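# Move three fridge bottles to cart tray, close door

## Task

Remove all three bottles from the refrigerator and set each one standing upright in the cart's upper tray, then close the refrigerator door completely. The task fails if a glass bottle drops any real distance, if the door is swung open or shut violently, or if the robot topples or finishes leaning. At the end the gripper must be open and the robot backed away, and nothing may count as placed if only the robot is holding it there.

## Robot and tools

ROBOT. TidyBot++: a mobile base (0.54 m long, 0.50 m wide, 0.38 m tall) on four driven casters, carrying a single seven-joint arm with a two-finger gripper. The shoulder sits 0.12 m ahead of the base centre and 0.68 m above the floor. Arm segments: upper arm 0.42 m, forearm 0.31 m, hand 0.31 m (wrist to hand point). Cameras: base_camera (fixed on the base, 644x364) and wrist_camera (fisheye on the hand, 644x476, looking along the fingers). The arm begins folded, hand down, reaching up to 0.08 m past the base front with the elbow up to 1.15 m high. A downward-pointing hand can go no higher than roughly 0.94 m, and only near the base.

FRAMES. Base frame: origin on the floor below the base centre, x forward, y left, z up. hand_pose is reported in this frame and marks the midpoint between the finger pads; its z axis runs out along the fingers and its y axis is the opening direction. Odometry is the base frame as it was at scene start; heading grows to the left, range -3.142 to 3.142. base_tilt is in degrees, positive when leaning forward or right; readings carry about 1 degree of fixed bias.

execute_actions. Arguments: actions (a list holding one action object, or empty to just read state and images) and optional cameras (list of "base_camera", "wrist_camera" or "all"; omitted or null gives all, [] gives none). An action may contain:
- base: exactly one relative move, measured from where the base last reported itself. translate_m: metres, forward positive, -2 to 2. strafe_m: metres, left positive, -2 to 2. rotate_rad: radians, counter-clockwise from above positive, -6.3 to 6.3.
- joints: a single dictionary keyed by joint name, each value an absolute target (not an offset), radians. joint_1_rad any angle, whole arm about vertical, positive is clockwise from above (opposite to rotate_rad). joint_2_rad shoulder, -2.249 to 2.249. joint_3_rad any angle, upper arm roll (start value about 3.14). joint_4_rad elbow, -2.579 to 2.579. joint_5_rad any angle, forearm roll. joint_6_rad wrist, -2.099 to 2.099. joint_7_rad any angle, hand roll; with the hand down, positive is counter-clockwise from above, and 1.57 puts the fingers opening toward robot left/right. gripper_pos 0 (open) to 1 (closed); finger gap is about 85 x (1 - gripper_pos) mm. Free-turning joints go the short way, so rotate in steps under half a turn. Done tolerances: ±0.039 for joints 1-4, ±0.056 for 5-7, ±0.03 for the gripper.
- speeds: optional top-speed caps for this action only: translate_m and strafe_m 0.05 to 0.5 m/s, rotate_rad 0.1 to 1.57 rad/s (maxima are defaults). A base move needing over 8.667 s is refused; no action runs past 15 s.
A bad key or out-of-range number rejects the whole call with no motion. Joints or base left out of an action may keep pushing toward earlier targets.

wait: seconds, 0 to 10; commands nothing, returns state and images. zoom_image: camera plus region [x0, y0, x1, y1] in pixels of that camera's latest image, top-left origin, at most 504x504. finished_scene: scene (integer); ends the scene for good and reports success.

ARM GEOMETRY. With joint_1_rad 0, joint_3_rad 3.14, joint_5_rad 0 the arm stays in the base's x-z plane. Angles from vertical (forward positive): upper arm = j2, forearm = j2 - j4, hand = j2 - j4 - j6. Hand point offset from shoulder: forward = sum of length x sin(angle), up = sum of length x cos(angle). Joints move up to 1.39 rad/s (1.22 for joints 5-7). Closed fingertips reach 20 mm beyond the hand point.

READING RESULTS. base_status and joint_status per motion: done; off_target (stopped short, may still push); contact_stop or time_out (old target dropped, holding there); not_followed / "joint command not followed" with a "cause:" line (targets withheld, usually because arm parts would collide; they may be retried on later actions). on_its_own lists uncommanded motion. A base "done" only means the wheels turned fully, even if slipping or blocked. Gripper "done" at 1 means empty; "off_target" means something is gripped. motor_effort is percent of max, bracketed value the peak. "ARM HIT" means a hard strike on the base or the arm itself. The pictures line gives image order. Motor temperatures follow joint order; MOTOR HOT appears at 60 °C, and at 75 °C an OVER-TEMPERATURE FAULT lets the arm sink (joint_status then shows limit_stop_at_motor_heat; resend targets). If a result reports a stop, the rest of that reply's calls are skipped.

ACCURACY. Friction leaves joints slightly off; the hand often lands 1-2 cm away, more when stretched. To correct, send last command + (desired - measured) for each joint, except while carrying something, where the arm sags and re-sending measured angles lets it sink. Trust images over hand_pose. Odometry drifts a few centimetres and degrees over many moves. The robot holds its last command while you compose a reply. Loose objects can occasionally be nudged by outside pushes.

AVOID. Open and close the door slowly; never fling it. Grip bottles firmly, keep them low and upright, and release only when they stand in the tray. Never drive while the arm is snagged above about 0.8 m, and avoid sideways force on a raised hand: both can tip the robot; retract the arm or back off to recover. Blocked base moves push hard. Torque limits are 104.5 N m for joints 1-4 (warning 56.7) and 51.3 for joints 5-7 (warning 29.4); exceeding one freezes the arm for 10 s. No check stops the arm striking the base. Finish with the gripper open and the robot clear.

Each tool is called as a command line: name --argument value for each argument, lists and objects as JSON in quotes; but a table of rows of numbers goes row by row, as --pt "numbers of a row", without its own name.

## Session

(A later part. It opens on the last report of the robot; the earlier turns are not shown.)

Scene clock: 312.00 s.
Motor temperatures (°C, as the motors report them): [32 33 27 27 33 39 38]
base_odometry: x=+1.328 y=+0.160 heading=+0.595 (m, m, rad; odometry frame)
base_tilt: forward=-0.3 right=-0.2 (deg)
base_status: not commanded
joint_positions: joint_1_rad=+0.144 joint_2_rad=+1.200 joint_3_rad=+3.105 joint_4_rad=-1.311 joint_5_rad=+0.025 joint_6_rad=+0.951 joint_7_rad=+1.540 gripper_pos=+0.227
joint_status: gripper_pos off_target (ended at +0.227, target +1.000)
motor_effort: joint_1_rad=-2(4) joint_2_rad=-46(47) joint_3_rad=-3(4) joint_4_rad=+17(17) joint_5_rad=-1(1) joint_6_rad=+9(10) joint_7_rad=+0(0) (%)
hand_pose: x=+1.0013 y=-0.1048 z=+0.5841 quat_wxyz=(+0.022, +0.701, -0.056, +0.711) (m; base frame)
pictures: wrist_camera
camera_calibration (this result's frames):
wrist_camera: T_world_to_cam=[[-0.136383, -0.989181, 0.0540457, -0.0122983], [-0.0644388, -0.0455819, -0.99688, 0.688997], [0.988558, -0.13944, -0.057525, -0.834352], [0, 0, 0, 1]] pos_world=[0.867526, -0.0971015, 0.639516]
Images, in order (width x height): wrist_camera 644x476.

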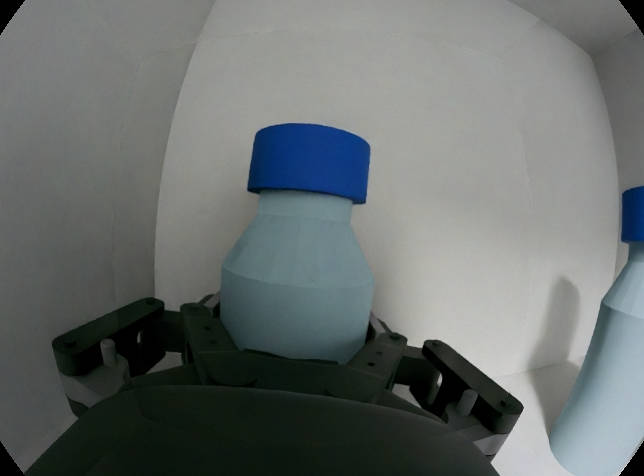

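execute_actions --actions '[{"joints":{"joint_2_rad":1.16,"joint_6_rad":0.94}}]' --cameras '[]'

execute_actions --actions '[{"base":{"translate_m":-0.45},"speeds":{"translate_m":0.25}}]'

Scene clock: 318.43 s.
Motor temperatures (°C, as the motors report them): [31 33 26 27 33 39 38]
base_odometry: x=+1.328 y=+0.160 heading=+0.595 (m, m, rad; odometry frame)
base_tilt: forward=-0.3 right=-0.2 (deg)
base_status: not commanded
joint_positions: joint_1_rad=+0.144 joint_2_rad=+1.200 joint_3_rad=+3.105 joint_4_rad=-1.311 joint_5_rad=+0.025 joint_6_rad=+0.951 joint_7_rad=+1.540 gripper_pos=+0.227
joint_status: joint_2_rad off_target (ended at +1.200, target +1.160); the others done
motor_effort: joint_1_rad=-2(2) joint_2_rad=-51(52) joint_3_rad=-3(3) joint_4_rad=+19(20) joint_5_rad=+0(1) joint_6_rad=+12(12) joint_7_rad=+0(1) (%)
hand_pose: x=+1.0014 y=-0.1048 z=+0.5845 quat_wxyz=(+0.022, +0.701, -0.056, +0.711) (m; base frame)
pictures: none
No camera images: the call's "cameras" was empty. Leave "cameras" out to get every camera's image.

Scene clock: 321.13 s.
Motor temperatures (°C, as the motors report them): [31 34 26 27 33 39 38]
base_odometry: x=+0.956 y=-0.092 heading=+0.595 (m, m, rad; odometry frame)
base_tilt: forward=-0.3 right=-0.2 (deg)
base_status: done
joint_positions: joint_1_rad=+0.144 joint_2_rad=+1.198 joint_3_rad=+3.105 joint_4_rad=-1.311 joint_5_rad=+0.025 joint_6_rad=+0.942 joint_7_rad=+1.540 gripper_pos=+0.227
joint_status: not commanded
motor_effort: joint_1_rad=-1(3) joint_2_rad=-53(54) joint_3_rad=-3(3) joint_4_rad=+21(21) joint_5_rad=-1(2) joint_6_rad=+13(13) joint_7_rad=+0(0) (%)
hand_pose: x=+1.0016 y=-0.1048 z=+0.5833 quat_wxyz=(+0.022, +0.703, -0.056, +0.708) (m; base frame)
pictures: base_camera, wrist_camera
camera_calibration (this result's frames):
wrist_camera: T_world_to_cam=[[-0.135896, -0.989234, 0.0542971, -0.0128834], [-0.0711773, -0.0449152, -0.996452, 0.694791], [0.988163, -0.139279, -0.0643072, -0.830274], [0, 0, 0, 1]] pos_world=[0.868149, -0.0971775, 0.639632]
Images, in order (width x height): base_camera 644x364, wrist_camera 644x476.

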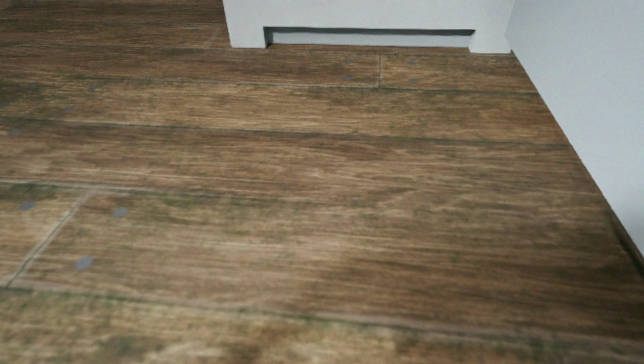

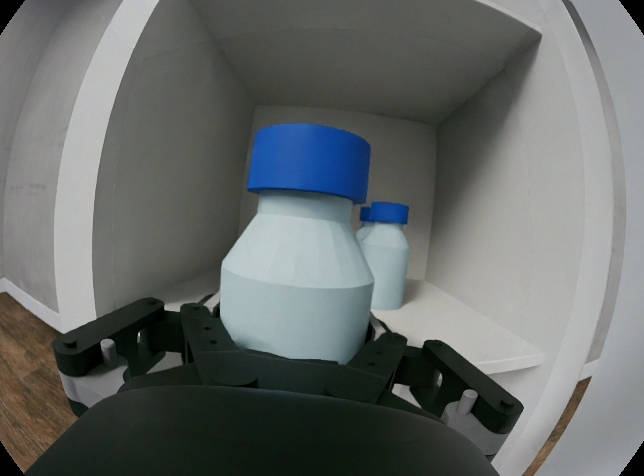

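execute_actions --actions '[{"joints":{"joint_1_rad":0.0,"joint_2_rad":-0.36,"joint_4_rad":-2.53,"joint_6_rad":0.6},"base":{"translate_m":-0.3}}]' --cameras '["wrist_camera"]'

Scene clock: 336.20 s.
Motor temperatures (°C, as the motors report them): [31 34 26 27 33 39 38]
base_odometry: x=+0.707 y=-0.260 heading=+0.594 (m, m, rad; odometry frame)
base_tilt: forward=-0.3 right=-0.1 (deg)
base_status: done
joint_positions: joint_1_rad=+0.027 joint_2_rad=-0.338 joint_3_rad=+3.105 joint_4_rad=-2.534 joint_5_rad=+0.025 joint_6_rad=+0.602 joint_7_rad=+1.540 gripper_pos=+0.227
joint_status: all done
motor_effort: joint_1_rad=+0(2) joint_2_rad=-10(56) joint_3_rad=+0(3) joint_4_rad=+25(26) joint_5_rad=-1(0) joint_6_rad=+13(13) joint_7_rad=+0(0) (%)
hand_pose: x=+0.5450 y=+0.0113 z=+0.8872 quat_wxyz=(-0.007, +0.715, +0.008, +0.699) (m; base frame)
pictures: wrist_camera
camera_calibration (this result's frames):
wrist_camera: T_world_to_cam=[[-0.00255517, -0.994319, 0.10641, -0.0954546], [-0.0911153, -0.105736, -0.990211, 0.976341], [0.995837, -0.0122258, -0.0903275, -0.325912], [0, 0, 0, 1]] pos_world=[0.413271, 0.00433802, 0.947502]
Images, in order (width x height): wrist_camera 644x476.

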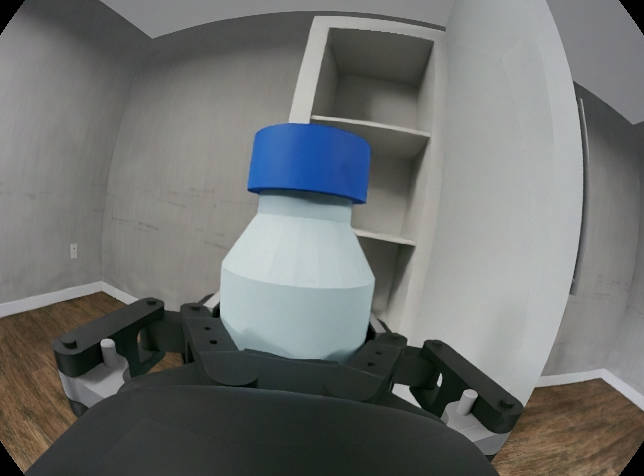

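Turn right toward the cart.

execute_actions --actions '[{"base":{"rotate_rad":-2.2},"speeds":{"rotate_rad":0.8}}]'

Scene clock: 346.40 s.
Motor temperatures (°C, as the motors report them): [31 34 26 27 33 39 38]
base_odometry: x=+0.707 y=-0.260 heading=-1.605 (m, m, rad; odometry frame)
base_tilt: forward=-0.3 right=-0.2 (deg)
base_status: done
joint_positions: joint_1_rad=+0.021 joint_2_rad=-0.338 joint_3_rad=+3.105 joint_4_rad=-2.534 joint_5_rad=+0.025 joint_6_rad=+0.602 joint_7_rad=+1.540 gripper_pos=+0.227
joint_status: not commanded
motor_effort: joint_1_rad=-1(0) joint_2_rad=-10(10) joint_3_rad=+0(2) joint_4_rad=+25(25) joint_5_rad=-1(2) joint_6_rad=+13(13) joint_7_rad=+0(0) (%)
hand_pose: x=+0.5449 y=+0.0143 z=+0.8871 quat_wxyz=(-0.009, +0.715, +0.011, +0.699) (m; base frame)
pictures: base_camera, wrist_camera
camera_calibration (this result's frames):
wrist_camera: T_world_to_cam=[[0.00443196, -0.994306, 0.106468, -0.0963276], [-0.09056, -0.10643, -0.990188, 0.976276], [0.995881, -0.00525323, -0.090516, -0.325745], [0, 0, 0, 1]] pos_world=[0.413242, 0.00641494, 0.947467]
Images, in order (width x height): base_camera 644x364, wrist_camera 644x476.

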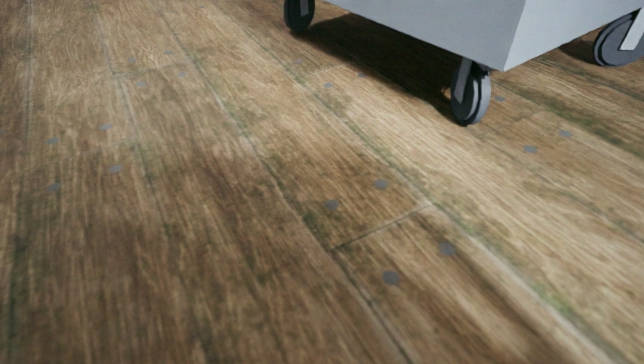

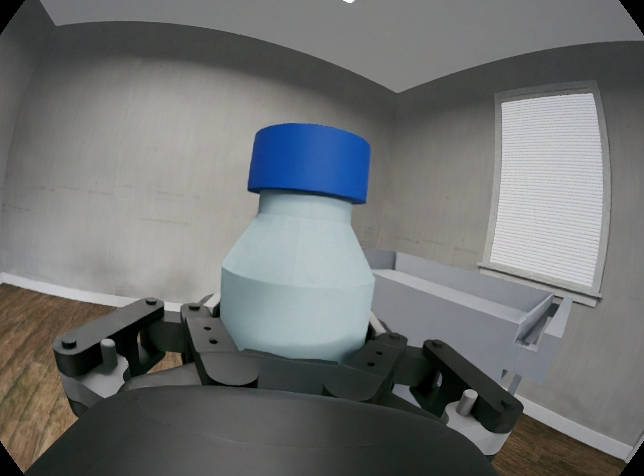

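execute_actions --actions '[{"base":{"rotate_rad":0.58},"speeds":{"rotate_rad":0.8}}]' --cameras '[]'

execute_actions --actions '[{"base":{"strafe_m":-0.84}}]'

Scene clock: 369.80 s.
Motor temperatures (°C, as the motors report them): [31 33 26 27 33 39 38]
base_odometry: x=+0.707 y=-0.261 heading=-1.026 (m, m, rad; odometry frame)
base_tilt: forward=-0.3 right=-0.2 (deg)
base_status: done
joint_positions: joint_1_rad=+0.019 joint_2_rad=-0.338 joint_3_rad=+3.105 joint_4_rad=-2.534 joint_5_rad=+0.025 joint_6_rad=+0.601 joint_7_rad=+1.540 gripper_pos=+0.227
joint_status: not commanded
motor_effort: joint_1_rad=+0(2) joint_2_rad=-10(10) joint_3_rad=+0(2) joint_4_rad=+25(25) joint_5_rad=+0(3) joint_6_rad=+13(13) joint_7_rad=+0(0) (%)
hand_pose: x=+0.5449 y=+0.0148 z=+0.8871 quat_wxyz=(-0.009, +0.715, +0.011, +0.698) (m; base frame)
pictures: none
No camera images: the call's "cameras" was empty. Leave "cameras" out to get every camera's image.

Scene clock: 372.83 s.
Motor temperatures (°C, as the motors report them): [31 33 26 27 33 39 38]
base_odometry: x=-0.011 y=-0.696 heading=-1.026 (m, m, rad; odometry frame)
base_tilt: forward=-0.3 right=-0.2 (deg)
base_status: done
joint_positions: joint_1_rad=-0.008 joint_2_rad=-0.348 joint_3_rad=+3.101 joint_4_rad=-2.538 joint_5_rad=+0.029 joint_6_rad=+0.599 joint_7_rad=+1.538 gripper_pos=+0.229
joint_status: not commanded
motor_effort: joint_1_rad=-1(24) joint_2_rad=-9(12) joint_3_rad=+0(24) joint_4_rad=+25(31) joint_5_rad=-1(14) joint_6_rad=+13(15) joint_7_rad=+0(6) (%)
hand_pose: x=+0.5415 y=+0.0288 z=+0.8881 quat_wxyz=(-0.020, +0.714, +0.024, +0.699) (m; base frame)
pictures: base_camera, wrist_camera
camera_calibration (this result's frames):
wrist_camera: T_world_to_cam=[[0.0381123, -0.993282, 0.109258, -0.102683], [-0.083836, -0.112131, -0.990151, 0.974966], [0.99575, 0.0285771, -0.0875464, -0.32576], [0, 0, 0, 1]] pos_world=[0.410026, 0.0166393, 0.948063]
Images, in order (width x height): base_camera 644x364, wrist_camera 644x476.

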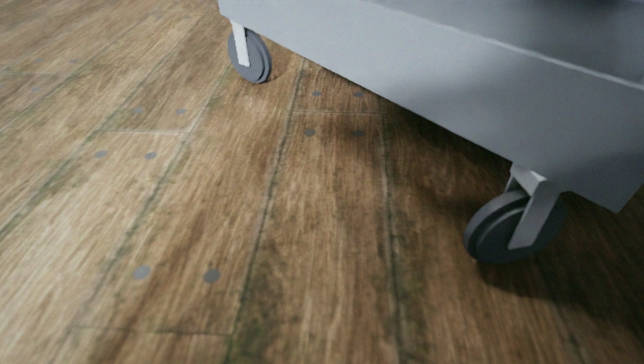

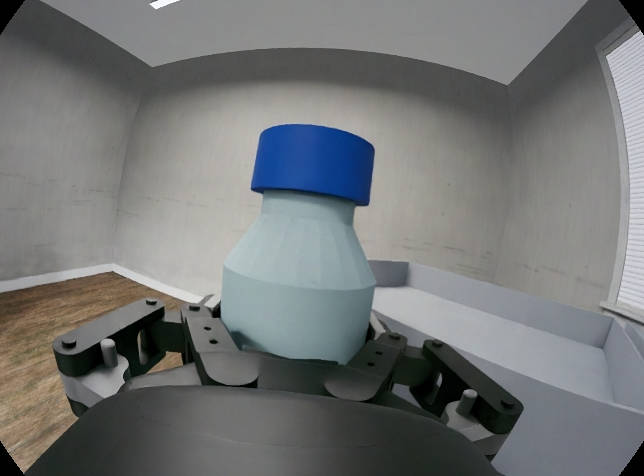

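execute_actions --actions '[{"base":{"translate_m":-0.15}}]' --cameras '[]'

execute_actions --actions '[{"base":{"rotate_rad":-0.87},"speeds":{"rotate_rad":0.8}}]'

Scene clock: 388.43 s.
Motor temperatures (°C, as the motors report them): [31 33 26 27 33 39 38]
base_odometry: x=-0.089 y=-0.568 heading=-1.026 (m, m, rad; odometry frame)
base_tilt: forward=-0.3 right=-0.2 (deg)
base_status: done
joint_positions: joint_1_rad=-0.008 joint_2_rad=-0.347 joint_3_rad=+3.101 joint_4_rad=-2.539 joint_5_rad=+0.029 joint_6_rad=+0.599 joint_7_rad=+1.538 gripper_pos=+0.229
joint_status: not commanded
motor_effort: joint_1_rad=-1(1) joint_2_rad=-9(12) joint_3_rad=+0(0) joint_4_rad=+25(26) joint_5_rad=-1(1) joint_6_rad=+13(14) joint_7_rad=+0(0) (%)
hand_pose: x=+0.5414 y=+0.0288 z=+0.8869 quat_wxyz=(-0.020, +0.715, +0.024, +0.698) (m; base frame)
pictures: none
No camera images: the call's "cameras" was empty. Leave "cameras" out to get every camera's image.

Scene clock: 390.37 s.
Motor temperatures (°C, as the motors report them): [31 33 26 27 33 39 38]
base_odometry: x=-0.089 y=-0.568 heading=-1.896 (m, m, rad; odometry frame)
base_tilt: forward=-0.3 right=-0.2 (deg)
base_status: done
joint_positions: joint_1_rad=-0.008 joint_2_rad=-0.347 joint_3_rad=+3.101 joint_4_rad=-2.539 joint_5_rad=+0.029 joint_6_rad=+0.599 joint_7_rad=+1.538 gripper_pos=+0.229
joint_status: not commanded
motor_effort: joint_1_rad=+0(2) joint_2_rad=-10(10) joint_3_rad=+0(2) joint_4_rad=+25(25) joint_5_rad=-2(3) joint_6_rad=+13(13) joint_7_rad=+0(0) (%)
hand_pose: x=+0.5414 y=+0.0288 z=+0.8869 quat_wxyz=(-0.020, +0.715, +0.024, +0.698) (m; base frame)
pictures: base_camera, wrist_camera
camera_calibration (this result's frames):
wrist_camera: T_world_to_cam=[[0.0383508, -0.993275, 0.109243, -0.102688], [-0.0862402, -0.112205, -0.989936, 0.974905], [0.995536, 0.0285437, -0.0899634, -0.323521], [0, 0, 0, 1]] pos_world=[0.410091, 0.0166269, 0.947206]
Images, in order (width x height): base_camera 644x364, wrist_camera 644x476.

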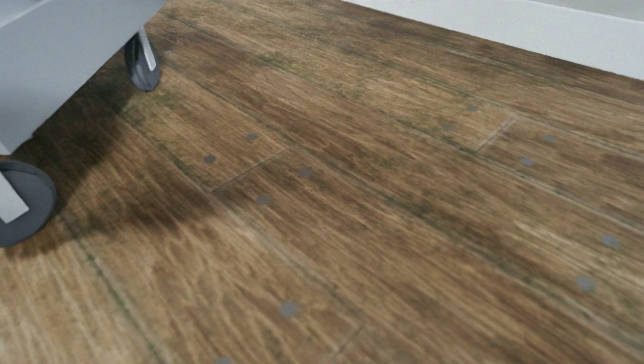

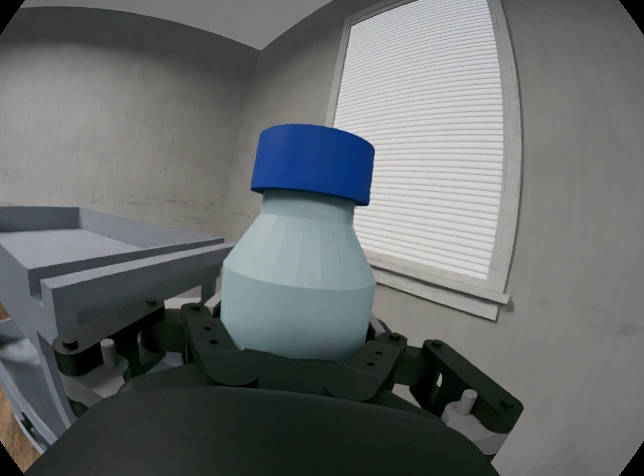

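execute_actions --actions '[{"joints":{"joint_2_rad":0.2,"joint_4_rad":-1.4,"joint_6_rad":0.03}}]' --cameras '[]'

execute_actions --actions '[{"joints":{"joint_1_rad":-0.78}}]'

Scene clock: 410.30 s.
Motor temperatures (°C, as the motors report them): [31 32 26 28 33 39 38]
base_odometry: x=-0.089 y=-0.568 heading=-1.896 (m, m, rad; odometry frame)
base_tilt: forward=-0.3 right=-0.1 (deg)
base_status: not commanded
joint_positions: joint_1_rad=-0.008 joint_2_rad=+0.225 joint_3_rad=+3.101 joint_4_rad=-1.457 joint_5_rad=+0.029 joint_6_rad=+0.033 joint_7_rad=+1.538 gripper_pos=+0.229
joint_status: joint_4_rad off_target (ended at -1.457, target -1.400); the others done
motor_effort: joint_1_rad=+0(0) joint_2_rad=-34(34) joint_3_rad=-1(0) joint_4_rad=+28(29) joint_5_rad=-1(1) joint_6_rad=+13(13) joint_7_rad=+0(0) (%)
hand_pose: x=+0.8344 y=+0.0325 z=+1.0325 quat_wxyz=(-0.021, +0.734, +0.013, +0.678) (m; base frame)
pictures: none
No camera images: the call's "cameras" was empty. Leave "cameras" out to get every camera's image.

Scene clock: 412.37 s.
Motor temperatures (°C, as the motors report them): [31 32 26 28 33 39 38]
base_odometry: x=-0.089 y=-0.568 heading=-1.895 (m, m, rad; odometry frame)
base_tilt: forward=-0.3 right=-0.2 (deg)
base_status: not commanded
joint_positions: joint_1_rad=-0.763 joint_2_rad=+0.226 joint_3_rad=+3.098 joint_4_rad=-1.457 joint_5_rad=+0.029 joint_6_rad=+0.033 joint_7_rad=+1.538 gripper_pos=+0.229
joint_status: all done
motor_effort: joint_1_rad=-1(3) joint_2_rad=-34(35) joint_3_rad=-2(4) joint_4_rad=+29(29) joint_5_rad=-1(1) joint_6_rad=+13(13) joint_7_rad=+0(0) (%)
hand_pose: x=+0.6167 y=+0.5153 z=+1.0319 quat_wxyz=(-0.270, +0.678, +0.284, +0.622) (m; base frame)
pictures: base_camera, wrist_camera
camera_calibration (this result's frames):
wrist_camera: T_world_to_cam=[[0.706034, -0.702145, 0.0922418, -0.182443], [-0.039022, -0.168627, -0.984907, 1.17431], [0.707102, 0.691779, -0.146455, -0.504872], [0, 0, 0, 1]] pos_world=[0.531631, 0.419178, 1.09947]
Images, in order (width x height): base_camera 644x364, wrist_camera 644x476.

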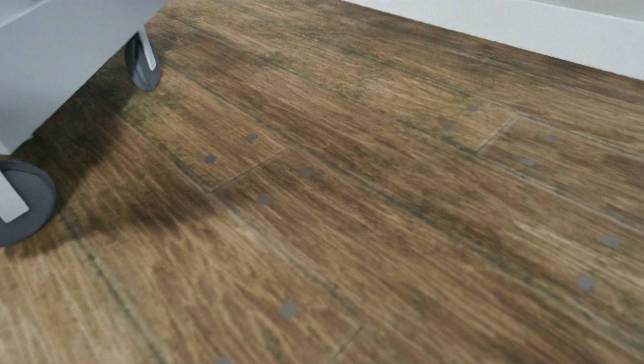

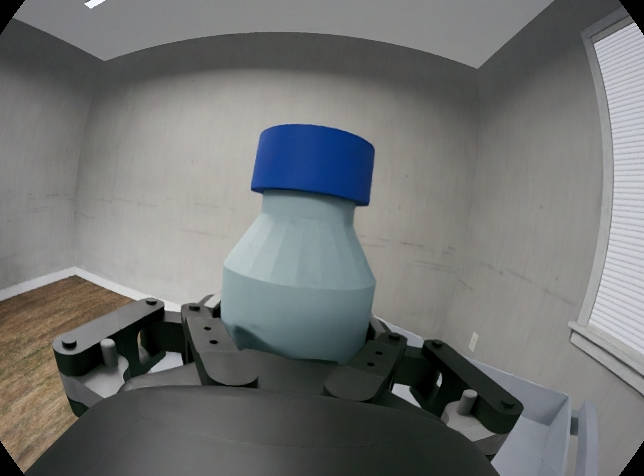

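execute_actions --actions '[{"joints":{"joint_6_rad":-0.7}}]' --cameras '["wrist_camera"]'

Scene clock: 422.17 s.
Motor temperatures (°C, as the motors report them): [31 32 26 28 33 39 38]
base_odometry: x=-0.089 y=-0.568 heading=-1.896 (m, m, rad; odometry frame)
base_tilt: forward=-0.3 right=-0.2 (deg)
base_status: not commanded
joint_positions: joint_1_rad=-0.764 joint_2_rad=+0.182 joint_3_rad=+3.102 joint_4_rad=-1.372 joint_5_rad=+0.028 joint_6_rad=-0.640 joint_7_rad=+1.538 gripper_pos=+0.230
joint_status: joint_6_rad off_target (ended at -0.640, target -0.700)
on_its_own: joint_4_rad moved +0.085 to your old target -1.400
motor_effort: joint_1_rad=-2(5) joint_2_rad=-23(34) joint_3_rad=-2(5) joint_4_rad=+17(29) joint_5_rad=-1(3) joint_6_rad=+3(13) joint_7_rad=+1(2) (%)
hand_pose: x=+0.5694 y=+0.4584 z=+0.9196 quat_wxyz=(-0.177, +0.823, +0.338, +0.421) (m; base frame)
pictures: wrist_camera
camera_calibration (this result's frames):
wrist_camera: T_world_to_cam=[[0.729846, -0.677176, 0.0935757, -0.204884], [-0.381599, -0.517146, -0.766122, 1.2059], [0.567192, 0.523443, -0.635846, 0.158315], [0, 0, 0, 1]] pos_world=[0.519908, 0.402014, 1.0437]
Images, in order (width x height): wrist_camera 644x476.

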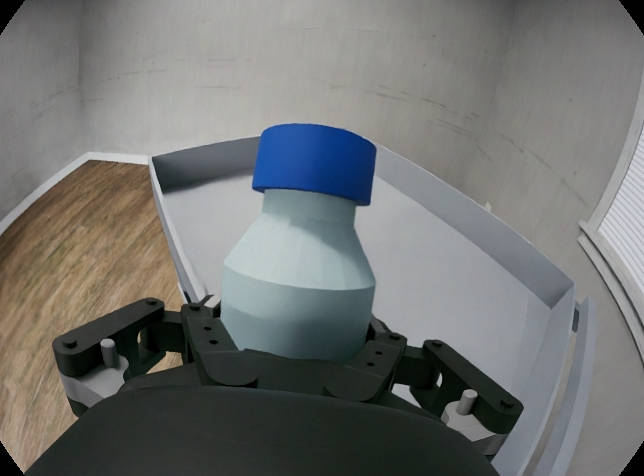

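execute_actions --actions '[{"joints":{"joint_6_rad":0.1}}]' --cameras '[]'

execute_actions --actions '[{"joints":{"joint_1_rad":-0.62,"joint_2_rad":0.45,"joint_4_rad":-1.4,"joint_6_rad":0.33}}]' --cameras '["wrist_camera"]'

Scene clock: 449.97 s.
Motor temperatures (°C, as the motors report them): [31 32 26 28 33 39 38]
base_odometry: x=-0.089 y=-0.568 heading=-1.896 (m, m, rad; odometry frame)
base_tilt: forward=-0.3 right=-0.3 (deg)
base_status: not commanded
joint_positions: joint_1_rad=-0.764 joint_2_rad=+0.228 joint_3_rad=+3.102 joint_4_rad=-1.424 joint_5_rad=+0.028 joint_6_rad=+0.063 joint_7_rad=+1.538 gripper_pos=+0.230
joint_status: all done
motor_effort: joint_1_rad=+0(2) joint_2_rad=-34(38) joint_3_rad=-1(3) joint_4_rad=+28(30) joint_5_rad=-1(2) joint_6_rad=+13(13) joint_7_rad=+0(1) (%)
hand_pose: x=+0.6198 y=+0.5160 z=+1.0606 quat_wxyz=(-0.279, +0.658, +0.275, +0.643) (m; base frame)
pictures: none
No camera images: the call's "cameras" was empty. Leave "cameras" out to get every camera's image.

Scene clock: 451.73 s.
Motor temperatures (°C, as the motors report them): [31 32 26 28 33 39 38]
base_odometry: x=-0.089 y=-0.568 heading=-1.896 (m, m, rad; odometry frame)
base_tilt: forward=-0.3 right=-0.2 (deg)
base_status: not commanded
joint_positions: joint_1_rad=-0.629 joint_2_rad=+0.486 joint_3_rad=+3.102 joint_4_rad=-1.424 joint_5_rad=+0.028 joint_6_rad=+0.270 joint_7_rad=+1.538 gripper_pos=+0.230
joint_status: joint_6_rad off_target (ended at +0.270, target +0.330); the others done
motor_effort: joint_1_rad=+1(3) joint_2_rad=-42(47) joint_3_rad=-2(4) joint_4_rad=+27(30) joint_5_rad=-1(1) joint_6_rad=+13(14) joint_7_rad=+0(0) (%)
hand_pose: x=+0.7522 y=+0.4940 z=+0.9275 quat_wxyz=(-0.233, +0.693, +0.233, +0.641) (m; base frame)
pictures: wrist_camera
camera_calibration (this result's frames):
wrist_camera: T_world_to_cam=[[0.60461, -0.792422, 0.0807138, -0.151871], [-0.0606864, -0.146866, -0.987293, 1.08093], [0.794207, 0.592029, -0.136886, -0.626352], [0, 0, 0, 1]] pos_world=[0.654873, 0.409225, 0.993718]
Images, in order (width x height): wrist_camera 644x476.

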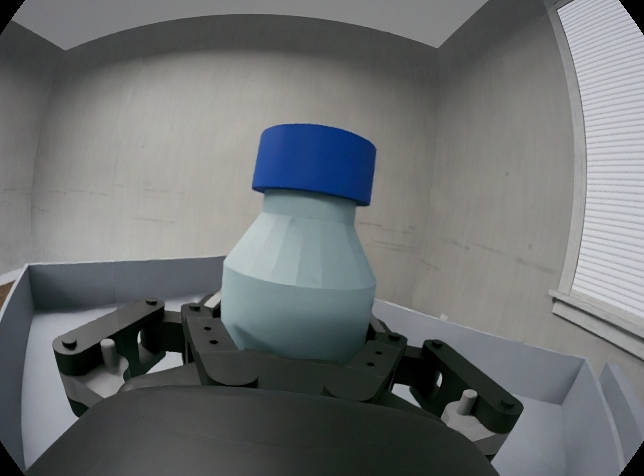

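execute_actions --actions '[{"joints":{"joint_2_rad":0.49,"joint_6_rad":0.42}}]' --cameras '["wrist_camera"]'

Scene clock: 459.30 s.
Motor temperatures (°C, as the motors report them): [31 32 26 28 33 39 38]
base_odometry: x=-0.089 y=-0.568 heading=-1.896 (m, m, rad; odometry frame)
base_tilt: forward=-0.2 right=-0.1 (deg)
base_status: not commanded
joint_positions: joint_1_rad=-0.629 joint_2_rad=+0.521 joint_3_rad=+3.102 joint_4_rad=-1.424 joint_5_rad=+0.028 joint_6_rad=+0.364 joint_7_rad=+1.538 gripper_pos=+0.230
joint_status: joint_6_rad off_target (ended at +0.364, target +0.420); the others done
motor_effort: joint_1_rad=+0(1) joint_2_rad=-43(44) joint_3_rad=-2(2) joint_4_rad=+27(28) joint_5_rad=-1(1) joint_6_rad=+13(13) joint_7_rad=+0(0) (%)
hand_pose: x=+0.7598 y=+0.4998 z=+0.9291 quat_wxyz=(-0.241, +0.674, +0.226, +0.661) (m; base frame)
pictures: wrist_camera
camera_calibration (this result's frames):
wrist_camera: T_world_to_cam=[[0.601492, -0.795078, 0.0778342, -0.145594], [-0.0151659, -0.108776, -0.993951, 1.0364], [0.798735, 0.596673, -0.077486, -0.696588], [0, 0, 0, 1]] pos_world=[0.65968, 0.412612, 0.987487]
Images, in order (width x height): wrist_camera 644x476.

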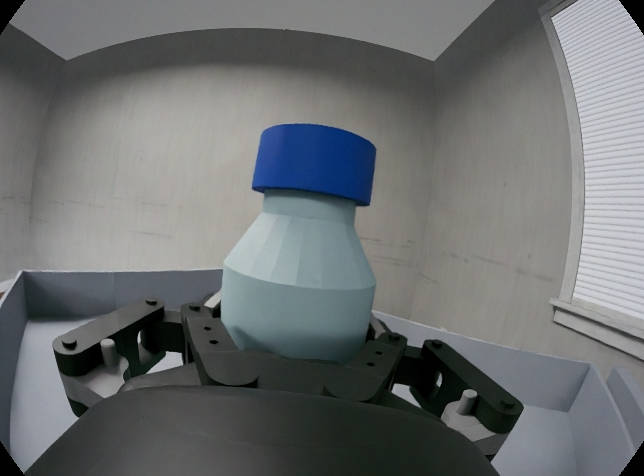

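execute_actions --actions '[{"joints":{"joint_2_rad":0.53,"joint_6_rad":0.46}}]' --cameras '["wrist_camera"]'

Scene clock: 465.07 s.
Motor temperatures (°C, as the motors report them): [31 33 26 28 33 39 38]
base_odometry: x=-0.089 y=-0.568 heading=-1.896 (m, m, rad; odometry frame)
base_tilt: forward=-0.3 right=-0.2 (deg)
base_status: not commanded
joint_positions: joint_1_rad=-0.629 joint_2_rad=+0.565 joint_3_rad=+3.102 joint_4_rad=-1.424 joint_5_rad=+0.028 joint_6_rad=+0.400 joint_7_rad=+1.538 gripper_pos=+0.230
joint_status: joint_6_rad off_target (ended at +0.400, target +0.460); the others done
motor_effort: joint_1_rad=-1(1) joint_2_rad=-44(45) joint_3_rad=-2(2) joint_4_rad=+27(28) joint_5_rad=-1(1) joint_6_rad=+13(13) joint_7_rad=+0(1) (%)
hand_pose: x=+0.7683 y=+0.5060 z=+0.9044 quat_wxyz=(-0.241, +0.677, +0.226, +0.658) (m; base frame)
pictures: wrist_camera
camera_calibration (this result's frames):
wrist_camera: T_world_to_cam=[[0.602197, -0.794714, 0.0760864, -0.142949], [-0.0223031, -0.112014, -0.993456, 1.01934], [0.798036, 0.596559, -0.0851793, -0.701416], [0, 0, 0, 1]] pos_world=[0.668573, 0.419014, 0.963803]
Images, in order (width x height): wrist_camera 644x476.

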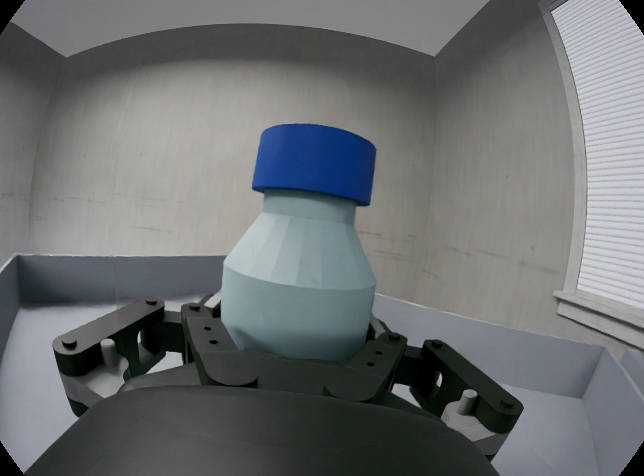

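execute_actions --actions '[{"joints":{"joint_2_rad":0.57,"joint_6_rad":0.50}}]' --cameras '["wrist_camera"]'

Scene clock: 474.70 s.
Motor temperatures (°C, as the motors report them): [31 33 26 28 33 39 38]
base_odometry: x=-0.089 y=-0.568 heading=-1.896 (m, m, rad; odometry frame)
base_tilt: forward=-0.3 right=-0.2 (deg)
base_status: not commanded
joint_positions: joint_1_rad=-0.629 joint_2_rad=+0.577 joint_3_rad=+3.102 joint_4_rad=-1.423 joint_5_rad=+0.028 joint_6_rad=+0.439 joint_7_rad=+1.538 gripper_pos=+0.230
joint_status: joint_6_rad off_target (ended at +0.439, target +0.500); the others done
motor_effort: joint_1_rad=-1(1) joint_2_rad=-37(44) joint_3_rad=-2(2) joint_4_rad=+23(27) joint_5_rad=-1(2) joint_6_rad=+13(16) joint_7_rad=+0(0) (%)
hand_pose: x=+0.7707 y=+0.5079 z=+0.9071 quat_wxyz=(-0.244, +0.667, +0.223, +0.667) (m; base frame)
pictures: wrist_camera
camera_calibration (this result's frames):
wrist_camera: T_world_to_cam=[[0.600663, -0.795993, 0.0748249, -0.140201], [-0.000787113, -0.094178, -0.995555, 0.998562], [0.799502, 0.597934, -0.0571958, -0.731461], [0, 0, 0, 1]] pos_world=[0.669804, 0.419809, 0.962777]
Images, in order (width x height): wrist_camera 644x476.

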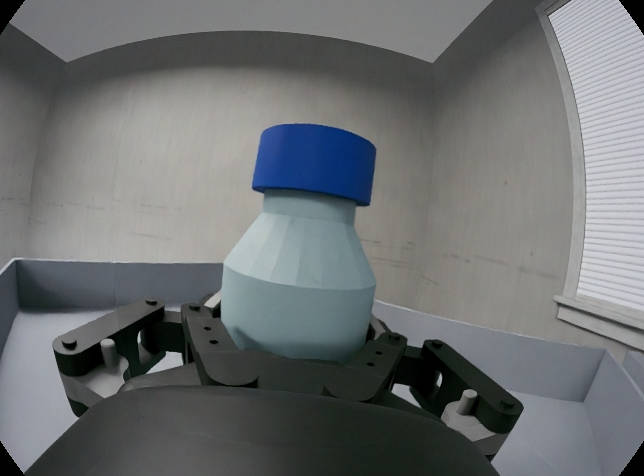

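Contact. Release.

execute_actions --actions '[{"joints":{"gripper_pos":0.0}}]' --cameras '["wrist_camera"]'

Scene clock: 480.23 s.
Motor temperatures (°C, as the motors report them): [31 33 26 28 33 39 38]
base_odometry: x=-0.089 y=-0.568 heading=-1.896 (m, m, rad; odometry frame)
base_tilt: forward=-0.3 right=-0.2 (deg)
base_status: not commanded
joint_positions: joint_1_rad=-0.629 joint_2_rad=+0.575 joint_3_rad=+3.102 joint_4_rad=-1.420 joint_5_rad=+0.028 joint_6_rad=+0.470 joint_7_rad=+1.538 gripper_pos=+0.000
joint_status: all done
motor_effort: joint_1_rad=+0(4) joint_2_rad=-37(39) joint_3_rad=-2(3) joint_4_rad=+22(24) joint_5_rad=-1(1) joint_6_rad=+8(13) joint_7_rad=+0(0) (%)
hand_pose: x=+0.7703 y=+0.5076 z=+0.9205 quat_wxyz=(-0.249, +0.655, +0.219, +0.679) (m; base frame)
pictures: wrist_camera
camera_calibration (this result's frames):
wrist_camera: T_world_to_cam=[[0.59859, -0.797637, 0.0739236, -0.137949], [0.0271287, -0.0720444, -0.997032, 0.980414], [0.800596, 0.598819, -0.0214861, -0.764365], [0, 0, 0, 1]] pos_world=[0.667925, 0.418316, 0.971279]
Images, in order (width x height): wrist_camera 644x476.

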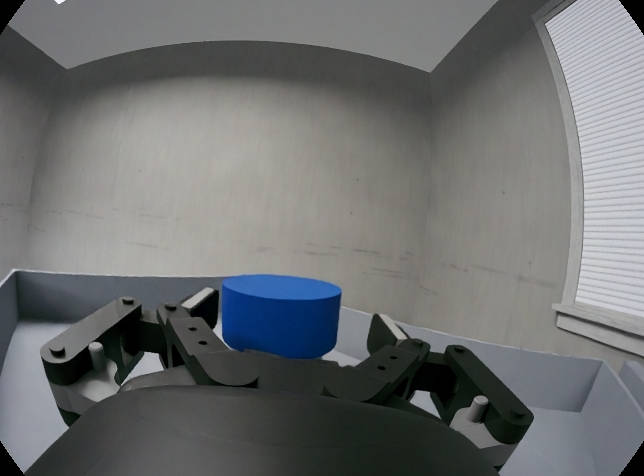

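execute_actions --actions '[{"joints":{"joint_2_rad":0.3,"joint_6_rad":0.13}}]' --cameras '[]'

execute_actions --actions '[{"joints":{"joint_2_rad":0.0,"joint_4_rad":-1.7,"joint_6_rad":-0.5}}]' --cameras '["wrist_camera"]'

Scene clock: 493.93 s.
Motor temperatures (°C, as the motors report them): [31 34 26 28 33 39 38]
base_odometry: x=-0.089 y=-0.568 heading=-1.896 (m, m, rad; odometry frame)
base_tilt: forward=-0.3 right=-0.2 (deg)
base_status: not commanded
joint_positions: joint_1_rad=-0.629 joint_2_rad=+0.297 joint_3_rad=+3.102 joint_4_rad=-1.417 joint_5_rad=+0.028 joint_6_rad=+0.162 joint_7_rad=+1.538 gripper_pos=+0.000
joint_status: all done
motor_effort: joint_1_rad=+0(1) joint_2_rad=-30(40) joint_3_rad=-1(2) joint_4_rad=+23(23) joint_5_rad=-1(2) joint_6_rad=+9(9) joint_7_rad=+1(0) (%)
hand_pose: x=+0.7055 y=+0.4594 z=+1.0452 quat_wxyz=(-0.240, +0.663, +0.225, +0.672) (m; base frame)
pictures: none
No camera images: the call's "cameras" was empty. Leave "cameras" out to get every camera's image.

Scene clock: 495.33 s.
Motor temperatures (°C, as the motors report them): [31 34 26 28 33 39 38]
base_odometry: x=-0.089 y=-0.568 heading=-1.896 (m, m, rad; odometry frame)
base_tilt: forward=-0.3 right=-0.1 (deg)
base_status: not commanded
joint_positions: joint_1_rad=-0.629 joint_2_rad=+0.000 joint_3_rad=+3.102 joint_4_rad=-1.677 joint_5_rad=+0.028 joint_6_rad=-0.475 joint_7_rad=+1.538 gripper_pos=+0.000
joint_status: all done
motor_effort: joint_1_rad=-1(1) joint_2_rad=-20(33) joint_3_rad=-1(1) joint_4_rad=+22(22) joint_5_rad=-1(2) joint_6_rad=+7(9) joint_7_rad=+0(0) (%)
hand_pose: x=+0.5699 y=+0.3526 z=+0.8985 quat_wxyz=(-0.152, +0.833, +0.282, +0.450) (m; base frame)
pictures: wrist_camera
camera_calibration (this result's frames):
wrist_camera: T_world_to_cam=[[0.632184, -0.768182, 0.101195, -0.194023], [-0.416849, -0.447292, -0.791307, 1.15328], [0.653132, 0.458068, -0.602986, 0.144544], [0, 0, 0, 1]] pos_world=[0.508995, 0.300597, 1.01939]
Images, in order (width x height): wrist_camera 644x476.

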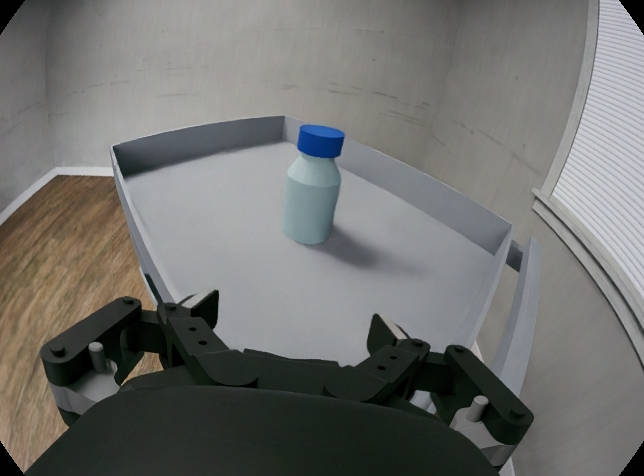

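execute_actions --actions '[{"joints":{"joint_1_rad":0.0,"joint_2_rad":-0.36,"joint_4_rad":-2.53,"joint_6_rad":0.6}}]' --cameras '[]'

execute_actions --actions '[{"base":{"rotate_rad":2.49}}]' --cameras '[]'

execute_actions --actions '[{"base":{"strafe_m":-0.19}}]' --cameras '[]'

execute_actions --actions '[{"base":{"translate_m":0.83}}]'

Scene clock: 521.27 s.
Motor temperatures (°C, as the motors report them): [31 33 26 28 33 39 38]
base_odometry: x=-0.089 y=-0.568 heading=-1.896 (m, m, rad; odometry frame)
base_tilt: forward=-0.3 right=-0.1 (deg)
base_status: not commanded
joint_positions: joint_1_rad=-0.025 joint_2_rad=-0.352 joint_3_rad=+3.102 joint_4_rad=-2.505 joint_5_rad=+0.028 joint_6_rad=+0.570 joint_7_rad=+1.538 gripper_pos=+0.000
joint_status: all done
motor_effort: joint_1_rad=-1(1) joint_2_rad=-6(19) joint_3_rad=+0(0) joint_4_rad=+20(20) joint_5_rad=-1(0) joint_6_rad=+8(8) joint_7_rad=+0(0) (%)
hand_pose: x=+0.5460 y=+0.0354 z=+0.8996 quat_wxyz=(-0.025, +0.711, +0.029, +0.702) (m; base frame)
pictures: none
No camera images: the call's "cameras" was empty. Leave "cameras" out to get every camera's image.

Scene clock: 524.37 s.
Motor temperatures (°C, as the motors report them): [31 33 26 28 33 39 38]
base_odometry: x=-0.089 y=-0.568 heading=+0.594 (m, m, rad; odometry frame)
base_tilt: forward=-0.3 right=-0.2 (deg)
base_status: done
joint_positions: joint_1_rad=-0.020 joint_2_rad=-0.352 joint_3_rad=+3.102 joint_4_rad=-2.505 joint_5_rad=+0.028 joint_6_rad=+0.570 joint_7_rad=+1.538 gripper_pos=+0.000
joint_status: not commanded
motor_effort: joint_1_rad=+0(0) joint_2_rad=-6(7) joint_3_rad=+0(1) joint_4_rad=+20(20) joint_5_rad=-1(2) joint_6_rad=+8(9) joint_7_rad=+0(0) (%)
hand_pose: x=+0.5461 y=+0.0331 z=+0.8996 quat_wxyz=(-0.024, +0.711, +0.027, +0.702) (m; base frame)
pictures: none
No camera images: the call's "cameras" was empty. Leave "cameras" out to get every camera's image.

Scene clock: 525.97 s.
Motor temperatures (°C, as the motors report them): [31 33 26 28 33 39 38]
base_odometry: x=+0.017 y=-0.725 heading=+0.595 (m, m, rad; odometry frame)
base_tilt: forward=-0.3 right=-0.2 (deg)
base_status: done
joint_positions: joint_1_rad=-0.019 joint_2_rad=-0.352 joint_3_rad=+3.102 joint_4_rad=-2.505 joint_5_rad=+0.028 joint_6_rad=+0.570 joint_7_rad=+1.538 gripper_pos=+0.000
joint_status: not commanded
motor_effort: joint_1_rad=-1(2) joint_2_rad=-6(7) joint_3_rad=+0(2) joint_4_rad=+20(20) joint_5_rad=-1(3) joint_6_rad=+8(9) joint_7_rad=+0(1) (%)
hand_pose: x=+0.5462 y=+0.0330 z=+0.8996 quat_wxyz=(-0.023, +0.711, +0.027, +0.702) (m; base frame)
pictures: none
No camera images: the call's "cameras" was empty. Leave "cameras" out to get every camera's image.

Scene clock: 529.00 s.
Motor temperatures (°C, as the motors report them): [31 33 26 28 33 39 38]
base_odometry: x=+0.705 y=-0.261 heading=+0.595 (m, m, rad; odometry frame)
base_tilt: forward=-0.3 right=-0.2 (deg)
base_status: done
joint_positions: joint_1_rad=-0.019 joint_2_rad=-0.357 joint_3_rad=+3.102 joint_4_rad=-2.506 joint_5_rad=+0.028 joint_6_rad=+0.570 joint_7_rad=+1.538 gripper_pos=+0.000
joint_status: not commanded
motor_effort: joint_1_rad=-1(1) joint_2_rad=-6(8) joint_3_rad=+0(0) joint_4_rad=+20(21) joint_5_rad=-1(1) joint_6_rad=+8(9) joint_7_rad=+0(0) (%)
hand_pose: x=+0.5449 y=+0.0330 z=+0.9010 quat_wxyz=(-0.023, +0.710, +0.027, +0.703) (m; base frame)
pictures: base_camera, wrist_camera
camera_calibration (this result's frames):
wrist_camera: T_world_to_cam=[[0.0455785, -0.993083, 0.108211, -0.103231], [-0.071209, -0.111278, -0.991235, 0.982582], [0.99642, 0.0374734, -0.0757883, -0.339358], [0, 0, 0, 1]] pos_world=[0.412817, 0.01954, 0.959421]
Images, in order (width x height): base_camera 644x364, wrist_camera 644x476.

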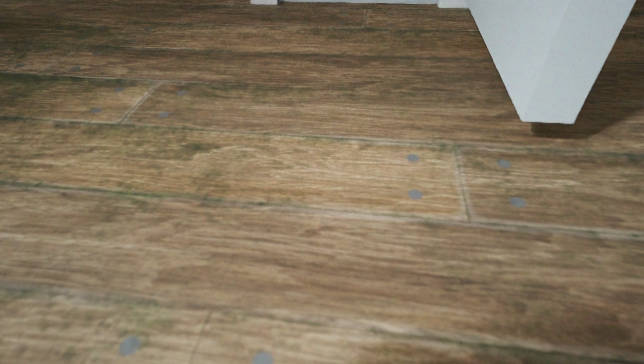

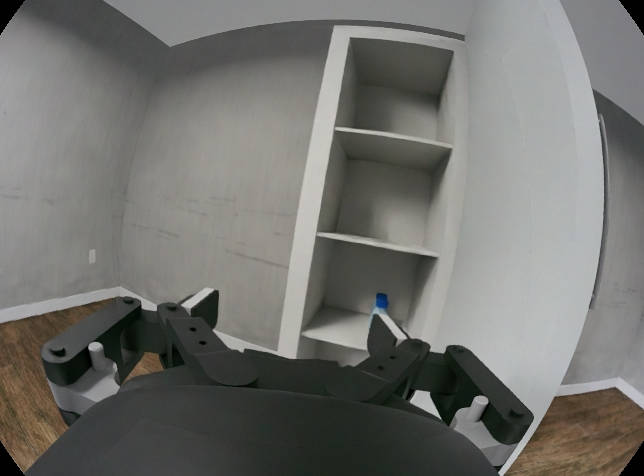

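execute_actions --actions '[{"joints":{"joint_2_rad":1.2,"joint_4_rad":-1.06,"joint_6_rad":0.74},"base":{"translate_m":0.3}}]'

Scene clock: 541.67 s.
Motor temperatures (°C, as the motors report them): [31 33 26 28 33 39 38]
base_odometry: x=+0.954 y=-0.093 heading=+0.594 (m, m, rad; odometry frame)
base_tilt: forward=-0.3 right=-0.2 (deg)
base_status: done
joint_positions: joint_1_rad=-0.019 joint_2_rad=+1.200 joint_3_rad=+3.102 joint_4_rad=-1.089 joint_5_rad=+0.028 joint_6_rad=+0.707 joint_7_rad=+1.538 gripper_pos=+0.000
joint_status: all done
motor_effort: joint_1_rad=+0(0) joint_2_rad=-48(50) joint_3_rad=-2(2) joint_4_rad=+18(22) joint_5_rad=-1(2) joint_6_rad=+9(9) joint_7_rad=+0(0) (%)
hand_pose: x=+1.0581 y=+0.0407 z=+0.6245 quat_wxyz=(-0.035, +0.711, +0.001, +0.702) (m; base frame)
pictures: base_camera, wrist_camera
camera_calibration (this result's frames):
wrist_camera: T_world_to_cam=[[0.0265489, -0.998082, 0.055921, -0.036049], [-0.0775594, -0.0578288, -0.995309, 0.753004], [0.996634, 0.0220872, -0.078946, -0.869602], [0, 0, 0, 1]] pos_world=[0.926034, 0.0267725, 0.682836]
Images, in order (width x height): base_camera 644x364, wrist_camera 644x476.

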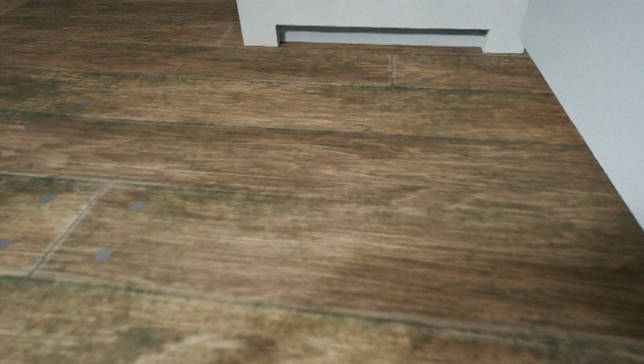

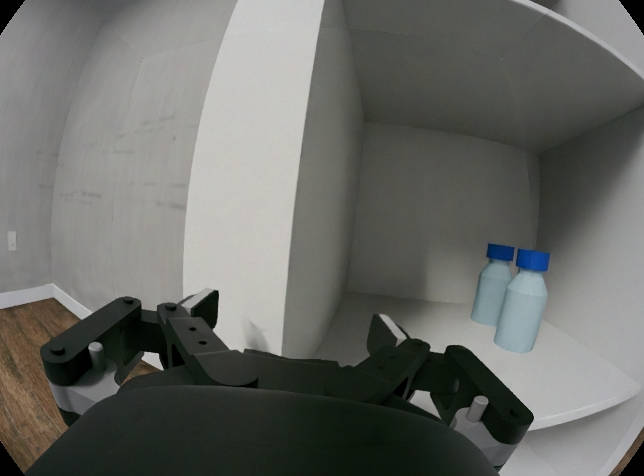

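execute_actions --actions '[{"base":{"strafe_m":0.1}}]' --cameras '[]'

execute_actions --actions '[{"base":{"rotate_rad":-0.29},"speeds":{"rotate_rad":0.4}}]'

Scene clock: 561.67 s.
Motor temperatures (°C, as the motors report them): [31 34 26 28 33 39 38]
base_odometry: x=+0.898 y=-0.009 heading=+0.594 (m, m, rad; odometry frame)
base_tilt: forward=-0.3 right=-0.2 (deg)
base_status: done
joint_positions: joint_1_rad=-0.012 joint_2_rad=+1.200 joint_3_rad=+3.102 joint_4_rad=-1.088 joint_5_rad=+0.028 joint_6_rad=+0.708 joint_7_rad=+1.538 gripper_pos=+0.000
joint_status: not commanded
motor_effort: joint_1_rad=+0(5) joint_2_rad=-48(49) joint_3_rad=-3(4) joint_4_rad=+18(19) joint_5_rad=+0(0) joint_6_rad=+8(9) joint_7_rad=+0(1) (%)
hand_pose: x=+1.0586 y=+0.0335 z=+0.6254 quat_wxyz=(-0.033, +0.710, -0.001, +0.703) (m; base frame)
pictures: none
No camera images: the call's "cameras" was empty. Leave "cameras" out to get every camera's image.

Scene clock: 563.27 s.
Motor temperatures (°C, as the motors report them): [31 34 26 28 33 39 38]
base_odometry: x=+0.898 y=-0.009 heading=+0.304 (m, m, rad; odometry frame)
base_tilt: forward=-0.3 right=-0.1 (deg)
base_status: done
joint_positions: joint_1_rad=+0.006 joint_2_rad=+1.200 joint_3_rad=+3.102 joint_4_rad=-1.087 joint_5_rad=+0.028 joint_6_rad=+0.709 joint_7_rad=+1.538 gripper_pos=+0.000
joint_status: not commanded
motor_effort: joint_1_rad=-1(8) joint_2_rad=-48(50) joint_3_rad=-2(5) joint_4_rad=+19(20) joint_5_rad=-1(0) joint_6_rad=+8(9) joint_7_rad=+0(0) (%)
hand_pose: x=+1.0592 y=+0.0173 z=+0.6259 quat_wxyz=(-0.027, +0.710, -0.008, +0.704) (m; base frame)
pictures: base_camera, wrist_camera
camera_calibration (this result's frames):
wrist_camera: T_world_to_cam=[[0.00138135, -0.998473, 0.0552251, -0.0324417], [-0.0757598, -0.055171, -0.995599, 0.75135], [0.997125, -0.00280858, -0.0757203, -0.872149], [0, 0, 0, 1]] pos_world=[0.926609, 0.00661103, 0.683795]
Images, in order (width x height): base_camera 644x364, wrist_camera 644x476.

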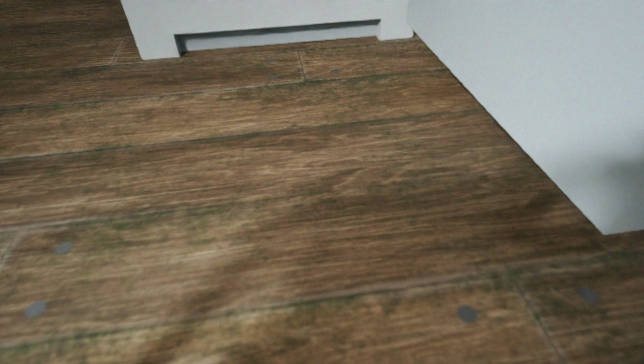

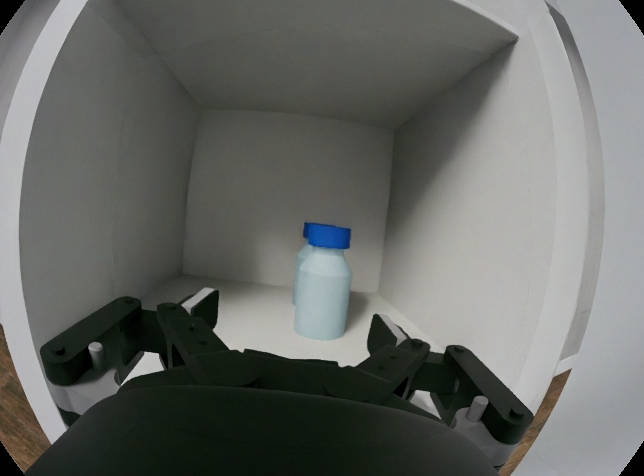

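execute_actions --actions '[{"joints":{"joint_1_rad":0.03},"base":{"translate_m":0.25},"speeds":{"translate_m":0.15}}]' --cameras '["wrist_camera"]'

Scene clock: 586.27 s.
Motor temperatures (°C, as the motors report them): [31 35 26 28 33 39 38]
base_odometry: x=+1.137 y=+0.065 heading=+0.303 (m, m, rad; odometry frame)
base_tilt: forward=-0.3 right=-0.2 (deg)
base_status: done
joint_positions: joint_1_rad=+0.026 joint_2_rad=+1.197 joint_3_rad=+3.102 joint_4_rad=-1.082 joint_5_rad=+0.027 joint_6_rad=+0.715 joint_7_rad=+1.538 gripper_pos=+0.000
joint_status: all done
motor_effort: joint_1_rad=-4(5) joint_2_rad=-47(51) joint_3_rad=-4(4) joint_4_rad=+18(20) joint_5_rad=+1(0) joint_6_rad=+8(9) joint_7_rad=+0(0) (%)
hand_pose: x=+1.0605 y=-0.0019 z=+0.6336 quat_wxyz=(-0.020, +0.705, -0.015, +0.709) (m; base frame)
pictures: wrist_camera
camera_calibration (this result's frames):
wrist_camera: T_world_to_cam=[[-0.0200461, -0.998298, 0.0547683, -0.0289958], [-0.0626402, -0.0534176, -0.996606, 0.744799], [0.997835, -0.0234088, -0.0614628, -0.882761], [0, 0, 0, 1]] pos_world=[0.926923, -0.00982537, 0.689602]
Images, in order (width x height): wrist_camera 644x476.

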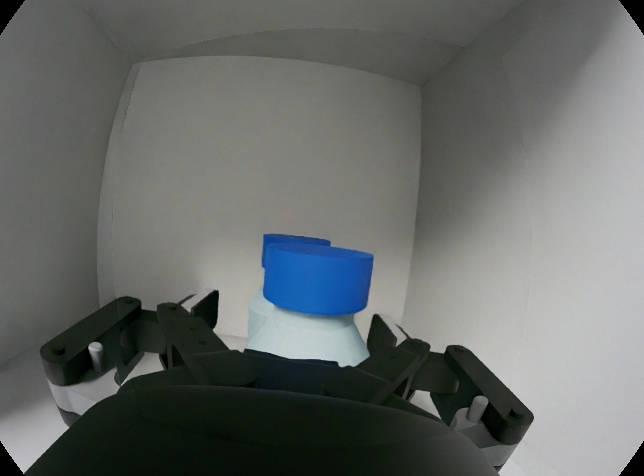

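execute_actions --actions '[{"joints":{"joint_2_rad":1.225,"joint_6_rad":0.765}}]' --cameras '[]'

execute_actions --actions '[{"joints":{"gripper_pos":1.0}}]' --cameras '["wrist_camera"]'

Scene clock: 597.13 s.
Motor temperatures (°C, as the motors report them): [31 35 26 28 33 39 38]
base_odometry: x=+1.137 y=+0.065 heading=+0.303 (m, m, rad; odometry frame)
base_tilt: forward=-0.3 right=-0.2 (deg)
base_status: not commanded
joint_positions: joint_1_rad=+0.026 joint_2_rad=+1.208 joint_3_rad=+3.102 joint_4_rad=-1.080 joint_5_rad=+0.027 joint_6_rad=+0.742 joint_7_rad=+1.538 gripper_pos=+0.000
joint_status: all done
motor_effort: joint_1_rad=-3(4) joint_2_rad=-47(47) joint_3_rad=-3(4) joint_4_rad=+18(19) joint_5_rad=+0(0) joint_6_rad=+8(8) joint_7_rad=+0(0) (%)
hand_pose: x=+1.0603 y=-0.0021 z=+0.6334 quat_wxyz=(-0.020, +0.698, -0.015, +0.716) (m; base frame)
pictures: none
No camera images: the call's "cameras" was empty. Leave "cameras" out to get every camera's image.

Scene clock: 598.23 s.
Motor temperatures (°C, as the motors report them): [31 35 26 28 33 39 38]
base_odometry: x=+1.136 y=+0.065 heading=+0.303 (m, m, rad; odometry frame)
base_tilt: forward=-0.2 right=-0.2 (deg)
base_status: not commanded
joint_positions: joint_1_rad=+0.035 joint_2_rad=+1.209 joint_3_rad=+3.102 joint_4_rad=-1.072 joint_5_rad=+0.024 joint_6_rad=+0.755 joint_7_rad=+1.538 gripper_pos=+0.456
joint_status: gripper_pos off_target (ended at +0.456, target +1.000)
motor_effort: joint_1_rad=-1(6) joint_2_rad=-45(51) joint_3_rad=-3(6) joint_4_rad=+17(20) joint_5_rad=-1(0) joint_6_rad=+7(10) joint_7_rad=-1(2) (%)
hand_pose: x=+1.0616 y=-0.0118 z=+0.6408 quat_wxyz=(-0.016, +0.690, -0.020, +0.723) (m; base frame)
pictures: wrist_camera
camera_calibration (this result's frames):
wrist_camera: T_world_to_cam=[[-0.0345495, -0.998085, 0.0513129, -0.0216595], [-0.024384, -0.0504864, -0.998427, 0.712084], [0.999105, -0.0357464, -0.022593, -0.910038], [0, 0, 0, 1]] pos_world=[0.925839, -0.0181979, 0.691515]
Images, in order (width x height): wrist_camera 644x476.

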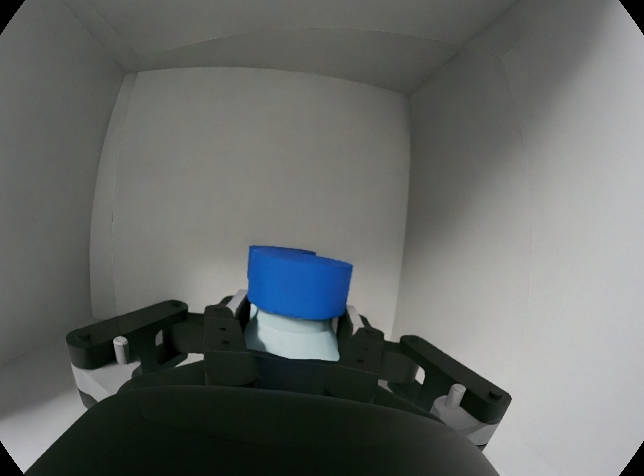

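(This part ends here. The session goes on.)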